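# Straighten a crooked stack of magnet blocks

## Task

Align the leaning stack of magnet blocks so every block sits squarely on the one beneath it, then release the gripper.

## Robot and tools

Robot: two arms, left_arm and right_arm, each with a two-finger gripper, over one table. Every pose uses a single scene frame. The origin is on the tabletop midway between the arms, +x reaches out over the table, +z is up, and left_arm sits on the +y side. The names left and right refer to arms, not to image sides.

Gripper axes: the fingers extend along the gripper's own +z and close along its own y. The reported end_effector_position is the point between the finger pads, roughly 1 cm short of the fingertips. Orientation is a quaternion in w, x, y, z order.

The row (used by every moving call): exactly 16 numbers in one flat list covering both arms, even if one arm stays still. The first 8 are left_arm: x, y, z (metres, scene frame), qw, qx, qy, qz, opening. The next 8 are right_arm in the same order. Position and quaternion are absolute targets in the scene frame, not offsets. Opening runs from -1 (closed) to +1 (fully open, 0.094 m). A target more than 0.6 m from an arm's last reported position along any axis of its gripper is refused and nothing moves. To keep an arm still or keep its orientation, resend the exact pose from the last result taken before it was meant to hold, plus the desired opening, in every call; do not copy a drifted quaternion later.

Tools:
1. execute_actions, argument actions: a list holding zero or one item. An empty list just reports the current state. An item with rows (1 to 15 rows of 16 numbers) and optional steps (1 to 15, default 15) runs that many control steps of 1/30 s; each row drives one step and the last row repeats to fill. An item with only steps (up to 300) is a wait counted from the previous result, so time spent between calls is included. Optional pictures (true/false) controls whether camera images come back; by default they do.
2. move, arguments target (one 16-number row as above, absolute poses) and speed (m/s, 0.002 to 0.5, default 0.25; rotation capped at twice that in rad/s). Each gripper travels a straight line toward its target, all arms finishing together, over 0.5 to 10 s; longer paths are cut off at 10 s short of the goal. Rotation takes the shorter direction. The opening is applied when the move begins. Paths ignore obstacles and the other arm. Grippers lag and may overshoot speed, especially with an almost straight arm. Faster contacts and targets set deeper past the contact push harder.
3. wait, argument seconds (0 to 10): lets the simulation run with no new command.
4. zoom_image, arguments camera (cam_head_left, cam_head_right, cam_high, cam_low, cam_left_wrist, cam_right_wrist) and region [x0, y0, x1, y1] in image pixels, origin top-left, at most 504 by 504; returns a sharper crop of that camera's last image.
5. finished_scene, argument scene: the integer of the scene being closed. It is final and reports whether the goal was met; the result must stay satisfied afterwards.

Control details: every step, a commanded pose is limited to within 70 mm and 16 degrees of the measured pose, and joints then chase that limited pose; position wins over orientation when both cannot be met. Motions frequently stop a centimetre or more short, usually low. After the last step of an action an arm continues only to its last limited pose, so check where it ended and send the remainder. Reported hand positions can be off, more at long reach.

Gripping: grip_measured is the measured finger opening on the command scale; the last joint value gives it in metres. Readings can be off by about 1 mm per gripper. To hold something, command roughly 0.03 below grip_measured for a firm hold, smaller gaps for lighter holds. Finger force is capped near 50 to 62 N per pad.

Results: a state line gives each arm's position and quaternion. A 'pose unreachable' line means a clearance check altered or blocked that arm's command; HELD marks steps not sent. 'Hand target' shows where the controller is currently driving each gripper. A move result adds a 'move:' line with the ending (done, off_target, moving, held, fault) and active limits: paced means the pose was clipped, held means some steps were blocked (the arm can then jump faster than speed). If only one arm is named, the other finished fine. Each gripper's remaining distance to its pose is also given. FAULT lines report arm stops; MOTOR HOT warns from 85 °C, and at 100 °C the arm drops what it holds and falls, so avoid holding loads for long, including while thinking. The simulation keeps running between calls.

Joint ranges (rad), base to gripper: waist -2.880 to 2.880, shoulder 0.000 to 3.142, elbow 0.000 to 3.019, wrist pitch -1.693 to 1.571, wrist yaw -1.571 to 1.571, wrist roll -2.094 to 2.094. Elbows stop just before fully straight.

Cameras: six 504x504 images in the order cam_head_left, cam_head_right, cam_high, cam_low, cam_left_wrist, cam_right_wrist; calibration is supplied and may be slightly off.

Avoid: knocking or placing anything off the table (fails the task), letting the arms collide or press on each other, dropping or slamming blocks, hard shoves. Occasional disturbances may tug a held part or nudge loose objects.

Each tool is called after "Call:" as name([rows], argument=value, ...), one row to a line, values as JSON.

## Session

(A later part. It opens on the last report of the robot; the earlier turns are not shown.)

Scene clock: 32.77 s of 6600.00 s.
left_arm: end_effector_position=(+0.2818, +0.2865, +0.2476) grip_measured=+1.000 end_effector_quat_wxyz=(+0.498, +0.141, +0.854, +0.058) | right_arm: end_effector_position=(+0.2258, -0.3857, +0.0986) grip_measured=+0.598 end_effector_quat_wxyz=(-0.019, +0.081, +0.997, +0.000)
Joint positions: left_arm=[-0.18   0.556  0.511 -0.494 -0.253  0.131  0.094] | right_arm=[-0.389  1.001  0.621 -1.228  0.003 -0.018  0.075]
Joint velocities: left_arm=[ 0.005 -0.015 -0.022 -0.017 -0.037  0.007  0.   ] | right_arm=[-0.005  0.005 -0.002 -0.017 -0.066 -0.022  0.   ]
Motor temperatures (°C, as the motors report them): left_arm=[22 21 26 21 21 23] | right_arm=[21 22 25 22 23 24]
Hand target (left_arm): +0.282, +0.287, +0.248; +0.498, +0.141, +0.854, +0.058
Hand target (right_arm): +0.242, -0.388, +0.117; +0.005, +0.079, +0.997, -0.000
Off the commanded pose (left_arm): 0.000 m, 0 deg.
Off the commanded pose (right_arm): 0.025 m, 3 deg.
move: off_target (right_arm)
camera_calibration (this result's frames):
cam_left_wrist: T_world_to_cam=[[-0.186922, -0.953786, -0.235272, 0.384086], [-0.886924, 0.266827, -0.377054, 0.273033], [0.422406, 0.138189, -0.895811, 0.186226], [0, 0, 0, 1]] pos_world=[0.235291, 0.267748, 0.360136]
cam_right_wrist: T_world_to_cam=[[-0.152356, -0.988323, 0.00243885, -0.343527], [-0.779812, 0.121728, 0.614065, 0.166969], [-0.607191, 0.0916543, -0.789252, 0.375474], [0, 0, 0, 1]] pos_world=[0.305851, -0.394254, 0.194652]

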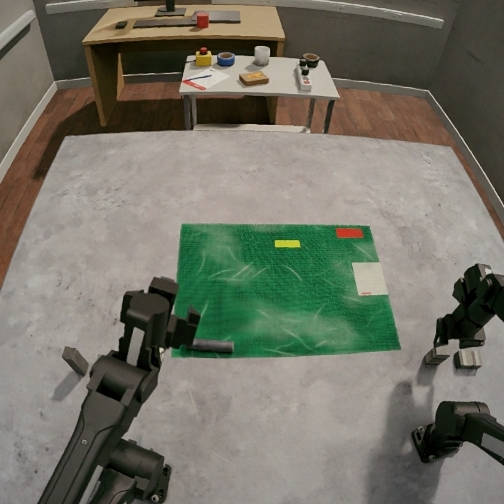

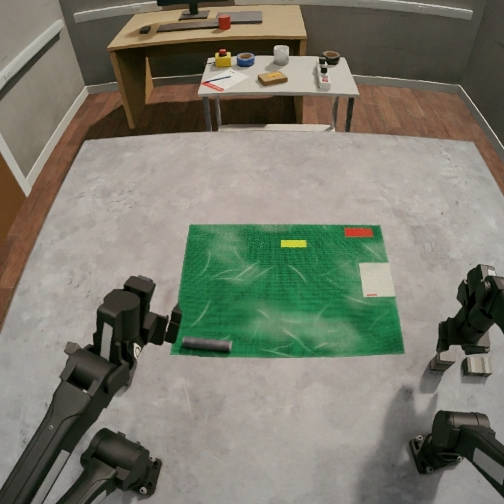

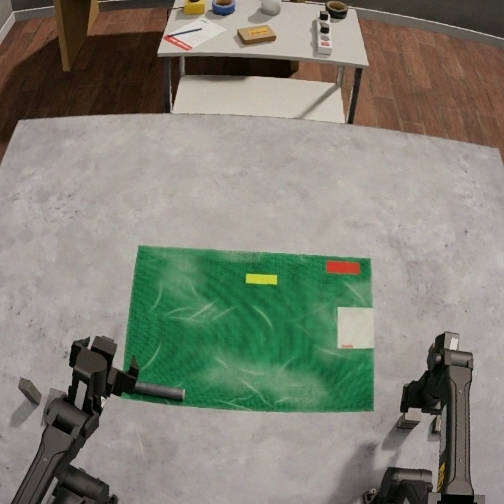

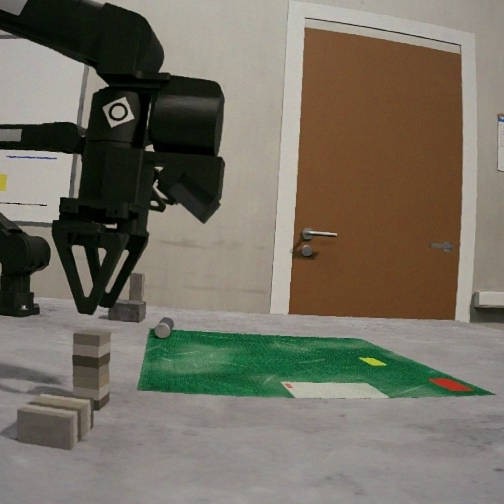

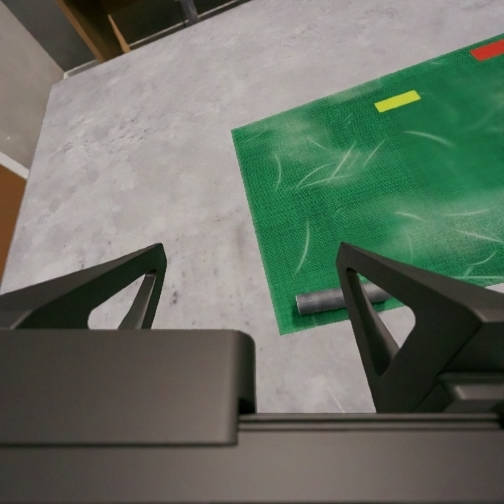

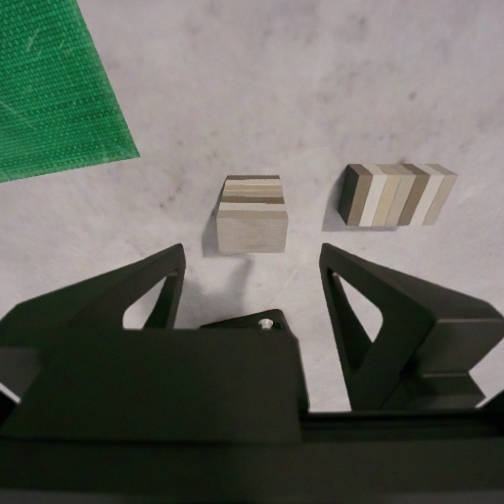

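Call:
move(target=[0.2818,0.2865,0.2476,0.498,0.141,0.854,0.058,1,0.2258,-0.386,0.042,0.004,0.765,0.644,0.002,0.7], speed=0.45)

Scene clock: 36.53 s of 6600.00 s.
left_arm: end_effector_position=(+0.2818, +0.2865, +0.2476) grip_measured=+1.000 end_effector_quat_wxyz=(+0.498, +0.141, +0.854, +0.058) | right_arm: end_effector_position=(+0.2217, -0.3852, +0.0426) grip_measured=+0.698 end_effector_quat_wxyz=(+0.001, +0.763, +0.647, +0.002)
Joint positions: left_arm=[-0.18   0.556  0.511 -0.494 -0.253  0.131  0.094] | right_arm=[-0.395  1.051  0.486 -1.002 -0.003  1.549  0.08 ]
Joint velocities: left_arm=[-0.005 -0.005 -0.002 -0.002 -0.037  0.007  0.   ] | right_arm=[-0.005  0.015  0.007  0.012  0.007  0.022 -0.   ]
Motor temperatures (°C, as the motors report them): left_arm=[22 21 26 21 21 23] | right_arm=[21 22 25 22 23 24]
Hand target (left_arm): +0.282, +0.287, +0.248; +0.498, +0.141, +0.854, +0.058
Hand target (right_arm): +0.225, -0.386, +0.042; +0.004, +0.765, +0.644, +0.002
Off the commanded pose (left_arm): 0.000 m, 0 deg.
Off the commanded pose (right_arm): 0.004 m, 1 deg.
move: done
camera_calibration (this result's frames):
cam_left_wrist: T_world_to_cam=[[-0.186922, -0.953786, -0.235272, 0.384086], [-0.886924, 0.266827, -0.377054, 0.273033], [0.422406, 0.138189, -0.895811, 0.186226], [0, 0, 0, 1]] pos_world=[0.235291, 0.267748, 0.360136]
cam_right_wrist: T_world_to_cam=[[-0.988111, 0.15371, -0.00313222, 0.281951], [0.122651, 0.800409, 0.586772, 0.260642], [0.0926999, 0.579412, -0.809746, 0.362378], [0, 0, 0, 1]] pos_world=[0.213038, -0.461925, 0.141379]

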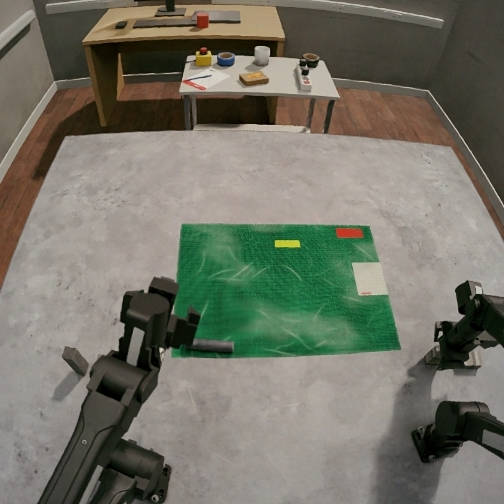

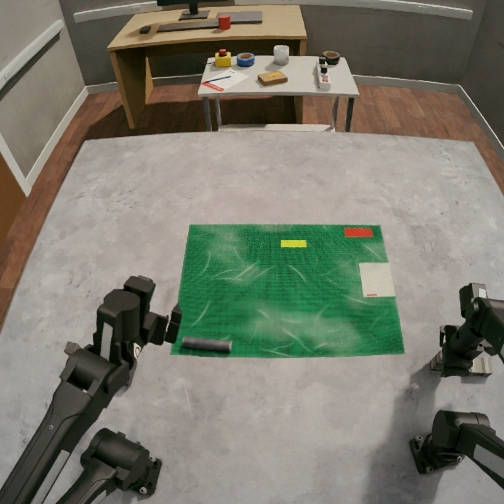

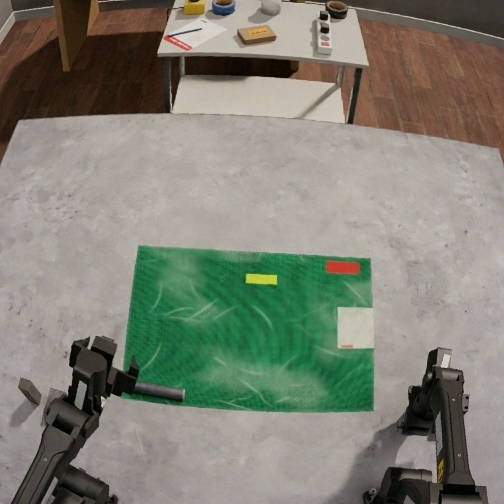

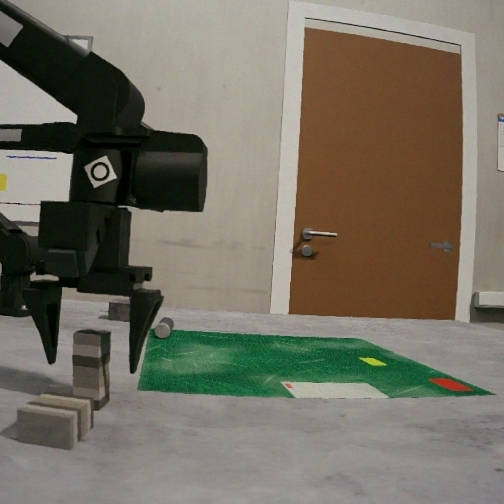

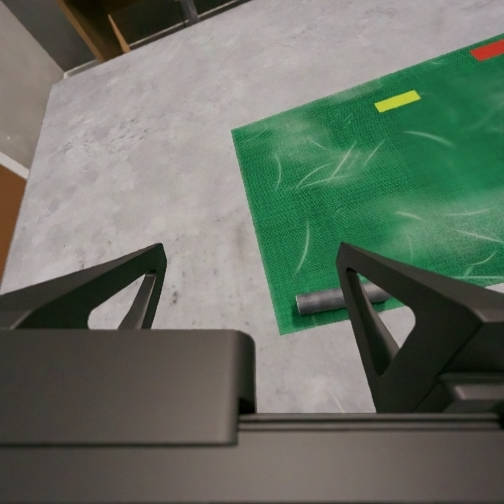

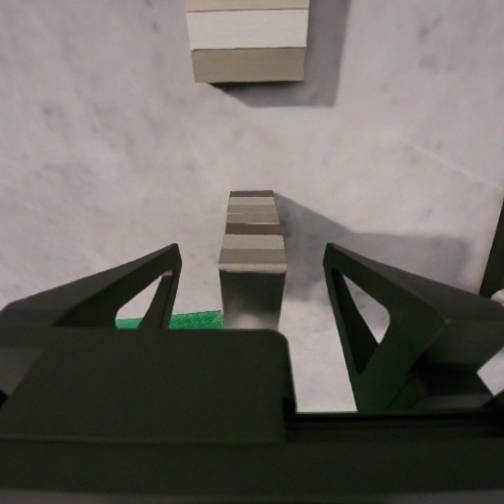

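Call:
execute_actions([
  {"rows":[[0.2818,0.2865,0.2476,0.498,0.141,0.854,0.058,1,0.2255,-0.386,0.042,0.003,0.764,0.646,0.001,0.3],[0.2818,0.2865,0.2476,0.498,0.141,0.854,0.058,1,0.2255,-0.386,0.042,0.003,0.764,0.646,0.001,0.0],[0.2818,0.2865,0.2476,0.498,0.141,0.854,0.058,1,0.2255,-0.386,0.042,0.003,0.764,0.646,0.001,-0.2],[0.2818,0.2865,0.2476,0.498,0.141,0.854,0.058,1,0.2255,-0.386,0.042,0.003,0.764,0.646,0.001,-0.3],[0.2818,0.2865,0.2476,0.498,0.141,0.854,0.058,1,0.2255,-0.386,0.042,0.003,0.764,0.646,0.001,-0.35],[0.2818,0.2865,0.2476,0.498,0.141,0.854,0.058,1,0.2255,-0.386,0.042,0.003,0.764,0.646,0.001,-0.38],[0.2818,0.2865,0.2476,0.498,0.141,0.854,0.058,1,0.2255,-0.386,0.042,0.003,0.764,0.646,0.001,-0.41],[0.2818,0.2865,0.2476,0.498,0.141,0.854,0.058,1,0.2255,-0.386,0.042,0.003,0.764,0.646,0.001,-0.44],[0.2818,0.2865,0.2476,0.498,0.141,0.854,0.058,1,0.2255,-0.386,0.042,0.003,0.764,0.646,0.001,-0.47],[0.2818,0.2865,0.2476,0.498,0.141,0.854,0.058,1,0.2255,-0.386,0.042,0.003,0.764,0.646,0.001,-0.5],[0.2818,0.2865,0.2476,0.498,0.141,0.854,0.058,1,0.2255,-0.386,0.042,0.003,0.764,0.646,0.001,-0.5],[0.2818,0.2865,0.2476,0.498,0.141,0.854,0.058,1,0.2255,-0.386,0.042,0.003,0.764,0.646,0.001,-0.5],[0.2818,0.2865,0.2476,0.498,0.141,0.854,0.058,1,0.2255,-0.386,0.042,0.003,0.764,0.646,0.001,-0.25]],"steps":15},
], pictures=false)

Call:
move(target=[0.2818,0.2865,0.2476,0.498,0.141,0.854,0.058,1,0.2255,-0.386,0.013,0.003,0.764,0.646,0.001,-0.25], speed=0.05)

Call:
execute_actions([
  {"rows":[[0.2818,0.2865,0.2476,0.498,0.141,0.854,0.058,1,0.2255,-0.386,0.013,0.003,0.764,0.646,0.001,-0.33],[0.2818,0.2865,0.2476,0.498,0.141,0.854,0.058,1,0.2255,-0.386,0.013,0.003,0.764,0.646,0.001,-0.38],[0.2818,0.2865,0.2476,0.498,0.141,0.854,0.058,1,0.2255,-0.386,0.013,0.003,0.764,0.646,0.001,-0.41],[0.2818,0.2865,0.2476,0.498,0.141,0.854,0.058,1,0.2255,-0.386,0.013,0.003,0.764,0.646,0.001,-0.44],[0.2818,0.2865,0.2476,0.498,0.141,0.854,0.058,1,0.2255,-0.386,0.013,0.003,0.764,0.646,0.001,-0.47],[0.2818,0.2865,0.2476,0.498,0.141,0.854,0.058,1,0.2255,-0.386,0.013,0.003,0.764,0.646,0.001,-0.5],[0.2818,0.2865,0.2476,0.498,0.141,0.854,0.058,1,0.2255,-0.386,0.013,0.003,0.764,0.646,0.001,-0.5],[0.2818,0.2865,0.2476,0.498,0.141,0.854,0.058,1,0.2255,-0.386,0.013,0.003,0.764,0.646,0.001,-0.5],[0.2818,0.2865,0.2476,0.498,0.141,0.854,0.058,1,0.2255,-0.386,0.013,0.003,0.764,0.646,0.001,-0.5],[0.2818,0.2865,0.2476,0.498,0.141,0.854,0.058,1,0.2255,-0.386,0.013,0.003,0.764,0.646,0.001,0.8]],"steps":15},
], pictures=false)

Call:
move(target=[0.2818,0.2865,0.2476,0.498,0.141,0.854,0.058,1,0.241,-0.388,0.118,0.003,0.764,0.646,0.001,0.8], speed=0.14)

Call:
zoom_image(camera="cam_low", region=[40,310,150,420])

Call:
zoom_image(camera="cam_right_wrist", region=[190,140,320,270])

Scene clock: 39.87 s of 6600.00 s.
left_arm: end_effector_position=(+0.2818, +0.2865, +0.2476) grip_measured=+1.000 end_effector_quat_wxyz=(+0.498, +0.141, +0.854, +0.058) | right_arm: end_effector_position=(+0.2217, -0.3855, +0.0417) grip_measured=-0.257 end_effector_quat_wxyz=(-0.000, +0.763, +0.646, +0.001)
Joint positions: left_arm=[-0.18   0.556  0.511 -0.494 -0.253  0.131  0.094] | right_arm=[-0.395  1.056  0.486 -1.    -0.002  1.551  0.035]
Joint velocities: left_arm=[-0.005  0.005 -0.007  0.017 -0.037  0.066  0.   ] | right_arm=[-0.005  0.005 -0.002 -0.012  0.051  0.037  0.008]
Motor temperatures (°C, as the motors report them): left_arm=[22 21 26 21 21 23] | right_arm=[21 22 25 22 23 24]
Hand target (left_arm): +0.282, +0.287, +0.248; +0.498, +0.141, +0.854, +0.058
Hand target (right_arm): +0.225, -0.386, +0.042; +0.003, +0.764, +0.646, +0.001
Off the commanded pose (left_arm): 0.000 m, 0 deg.
Off the commanded pose (right_arm): 0.004 m, 0 deg.
Steps of this call (steps 1 to 85: nothing new was sent; steps 86 to 100: all 15 steps of this action). Readings (end_effector_position):
86: left_arm (+0.2818, +0.2865, +0.2476) | right_arm (+0.2217, -0.3854, +0.0426)
87: left_arm (+0.2818, +0.2865, +0.2476) | right_arm (+0.2216, -0.3854, +0.0424)
89: left_arm (+0.2818, +0.2865, +0.2476) | right_arm (+0.2214, -0.3854, +0.0420)
93: left_arm (+0.2818, +0.2865, +0.2476) | right_arm (+0.2213, -0.3854, +0.0417)
100: the state above

Scene clock: 40.97 s of 6600.00 s.
left_arm: end_effector_position=(+0.2818, +0.2865, +0.2476) grip_measured=+1.000 end_effector_quat_wxyz=(+0.498, +0.141, +0.854, +0.058) | right_arm: end_effector_position=(+0.2219, -0.3855, +0.0135) grip_measured=-0.252 end_effector_quat_wxyz=(-0.001, +0.763, +0.646, +0.000)
Joint positions: left_arm=[-0.18   0.556  0.511 -0.494 -0.253  0.131  0.094] | right_arm=[-0.395  1.13   0.441 -0.883 -0.002  1.551  0.035]
Joint velocities: left_arm=[ 0.005 -0.015 -0.002 -0.017  0.022  0.066  0.   ] | right_arm=[-0.005  0.015 -0.007  0.007  0.007 -0.022  0.001]
Motor temperatures (°C, as the motors report them): left_arm=[22 21 26 21 21 23] | right_arm=[21 22 25 22 23 24]
Hand target (left_arm): +0.282, +0.287, +0.248; +0.498, +0.141, +0.854, +0.058
Hand target (right_arm): +0.225, -0.386, +0.013; +0.003, +0.764, +0.646, +0.001
Off the commanded pose (left_arm): 0.000 m, 0 deg.
Off the commanded pose (right_arm): 0.004 m, 0 deg.
move: done
camera_calibration (this result's frames):
cam_left_wrist: T_world_to_cam=[[-0.186922, -0.953786, -0.235272, 0.384086], [-0.886924, 0.266827, -0.377054, 0.273033], [0.422406, 0.138189, -0.895811, 0.186226], [0, 0, 0, 1]] pos_world=[0.235291, 0.267748, 0.360136]
cam_right_wrist: T_world_to_cam=[[-0.987701, 0.15635, 0.00149521, 0.282915], [0.127596, 0.800455, 0.585654, 0.276907], [0.09037, 0.578641, -0.81056, 0.339153], [0, 0, 0, 1]] pos_world=[0.213454, -0.462133, 0.112309]

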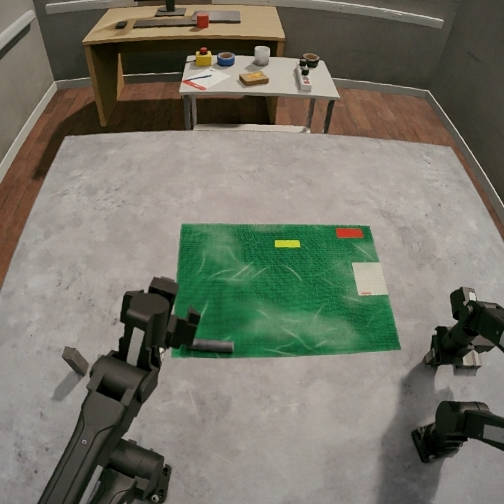

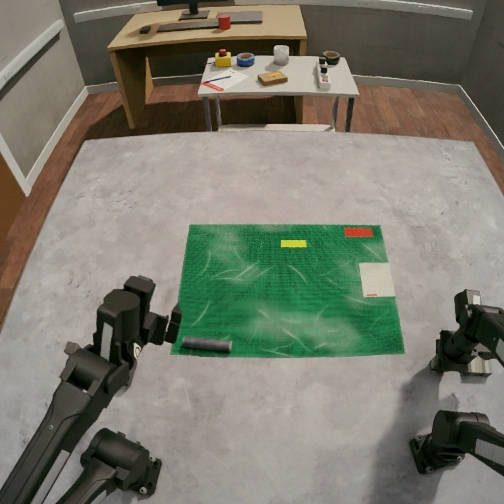

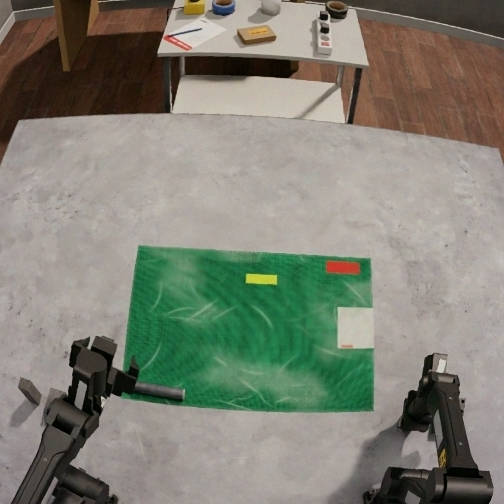

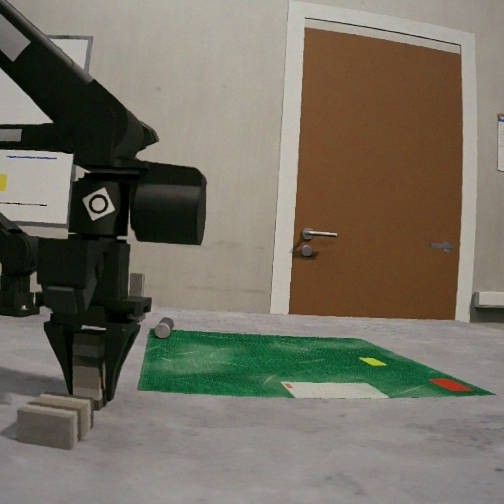

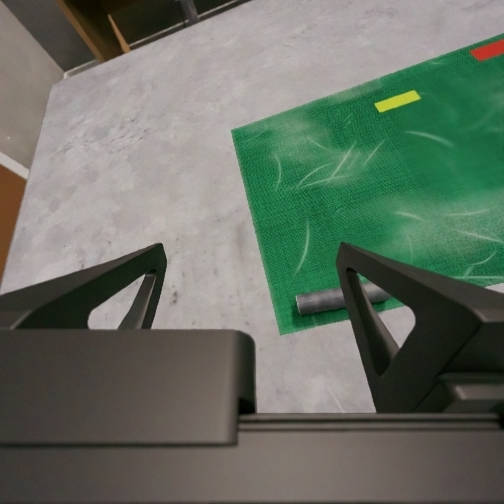

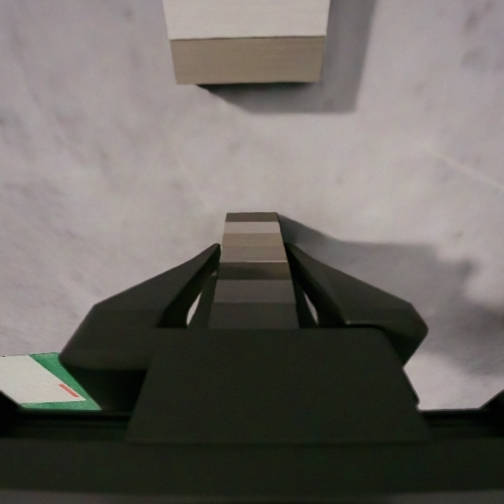

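Scene clock: 41.47 s of 6600.00 s.
left_arm: end_effector_position=(+0.2818, +0.2865, +0.2476) grip_measured=+1.000 end_effector_quat_wxyz=(+0.498, +0.141, +0.854, +0.058) | right_arm: end_effector_position=(+0.2222, -0.3856, +0.0133) grip_measured=+0.788 end_effector_quat_wxyz=(+0.000, +0.763, +0.646, +0.001)
Joint positions: left_arm=[-0.18   0.556  0.511 -0.494 -0.253  0.131  0.094] | right_arm=[-0.395  1.13   0.441 -0.88  -0.002  1.551  0.084]
Joint velocities: left_arm=[-0.005 -0.005 -0.017 -0.002  0.037  0.022  0.   ] | right_arm=[-0.005 -0.005  0.007 -0.007  0.037 -0.022  0.019]
Motor temperatures (°C, as the motors report them): left_arm=[22 21 26 21 21 23] | right_arm=[21 22 25 22 23 24]
Hand target (left_arm): +0.282, +0.287, +0.248; +0.498, +0.141, +0.854, +0.058
Hand target (right_arm): +0.225, -0.386, +0.013; +0.003, +0.764, +0.646, +0.001
Off the commanded pose (left_arm): 0.000 m, 0 deg.
Off the commanded pose (right_arm): 0.003 m, 0 deg.
Steps of this call (steps 1 to 15: all 15 steps of this action). Readings (end_effector_position):
1: left_arm (+0.2818, +0.2865, +0.2476) | right_arm (+0.2220, -0.3855, +0.0135)
2: left_arm (+0.2818, +0.2865, +0.2476) | right_arm (+0.2221, -0.3856, +0.0135)
4: left_arm (+0.2818, +0.2865, +0.2476) | right_arm (+0.2222, -0.3856, +0.0135)
8: left_arm (+0.2818, +0.2865, +0.2476) | right_arm (+0.2221, -0.3856, +0.0133)
15: the state above

Scene clock: 42.83 s of 6600.00 s.
left_arm: end_effector_position=(+0.2818, +0.2865, +0.2476) grip_measured=+1.000 end_effector_quat_wxyz=(+0.498, +0.141, +0.854, +0.058) | right_arm: end_effector_position=(+0.2258, -0.3863, +0.0988) grip_measured=+0.798 end_effector_quat_wxyz=(-0.016, +0.763, +0.646, -0.012)
Joint positions: left_arm=[-0.18   0.556  0.511 -0.494 -0.253  0.131  0.094] | right_arm=[-0.395  1.004  0.623 -1.23  -0.002  1.551  0.084]
Joint velocities: left_arm=[-0.005 -0.015  0.007  0.012 -0.11   0.037  0.   ] | right_arm=[ 0.005 -0.024  0.007 -0.012 -0.022  0.007 -0.   ]
Motor temperatures (°C, as the motors report them): left_arm=[22 21 26 21 21 23] | right_arm=[21 22 25 22 23 24]
Hand target (left_arm): +0.282, +0.287, +0.248; +0.498, +0.141, +0.854, +0.058
Hand target (right_arm): +0.242, -0.388, +0.117; +0.003, +0.764, +0.646, +0.001
Off the commanded pose (left_arm): 0.000 m, 0 deg.
Off the commanded pose (right_arm): 0.025 m, 3 deg.
move: off_target (right_arm)
camera_calibration (this result's frames):
cam_left_wrist: T_world_to_cam=[[-0.186922, -0.953786, -0.235272, 0.384086], [-0.886924, 0.266827, -0.377054, 0.273033], [0.422406, 0.138189, -0.895811, 0.186226], [0, 0, 0, 1]] pos_world=[0.235291, 0.267748, 0.360136]
cam_right_wrist: T_world_to_cam=[[-0.986854, 0.156191, 0.0415217, 0.282575], [0.150663, 0.796123, 0.58608, 0.22013], [0.0584839, 0.584631, -0.809189, 0.417724], [0, 0, 0, 1]] pos_world=[0.221265, -0.4636, 0.197271]

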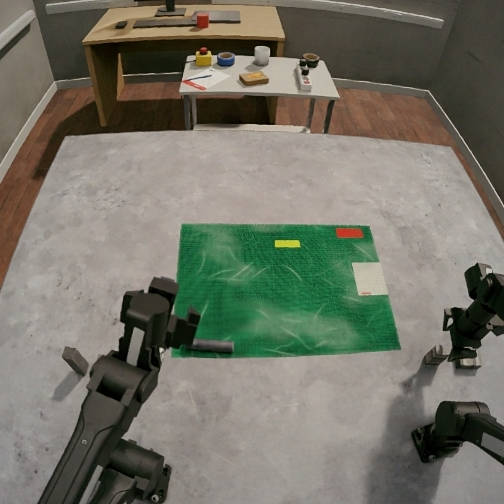

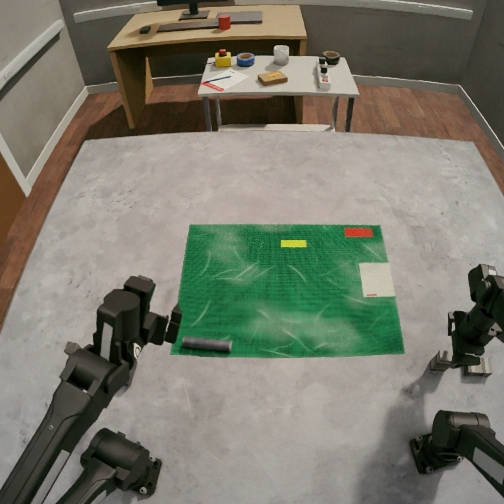

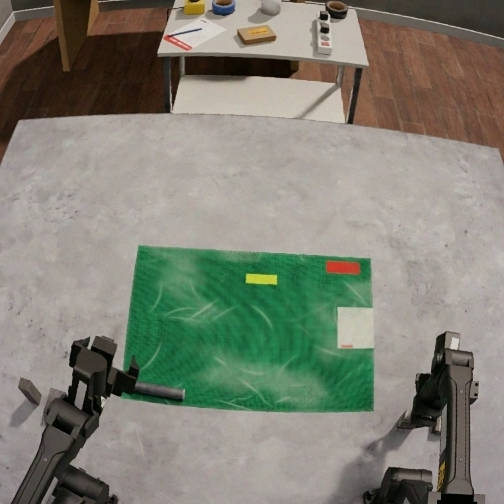

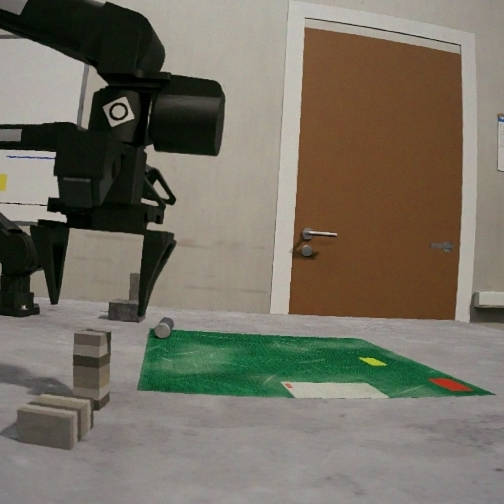

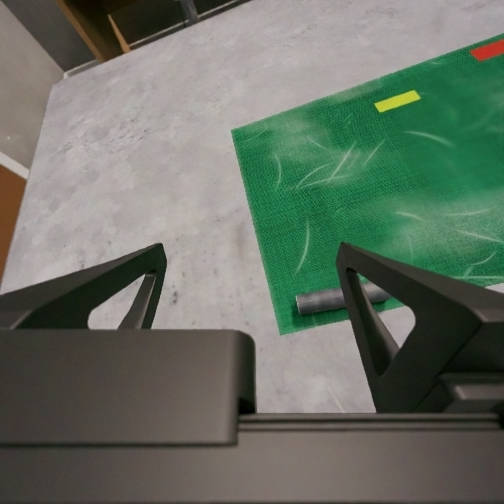

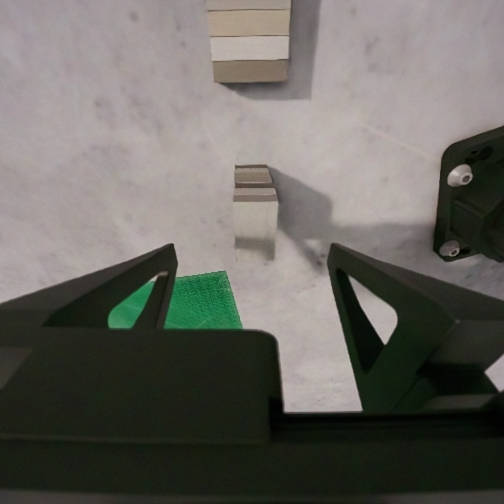

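Region (40, 310, 150, 420) of cam_low's 504x504 image, scaled by 4.582, with more detail than that image has.

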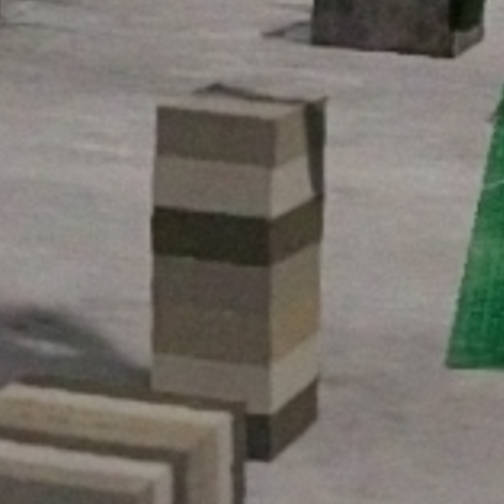

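Region (190, 140, 320, 270) of cam_right_wrist's 504x504 image, scaled by 3.877, with more detail than that image has.

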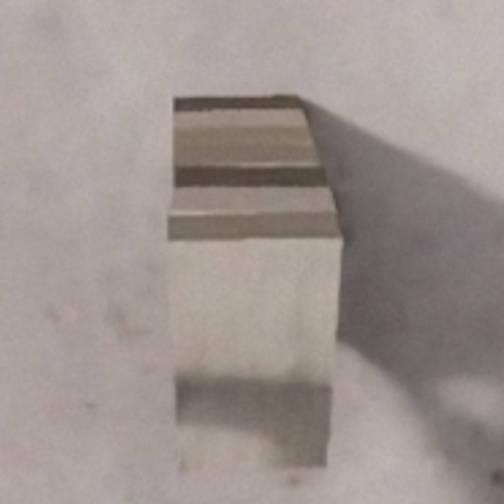

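Call:
finished_scene(scene=2)

The scene is finished: the task was done.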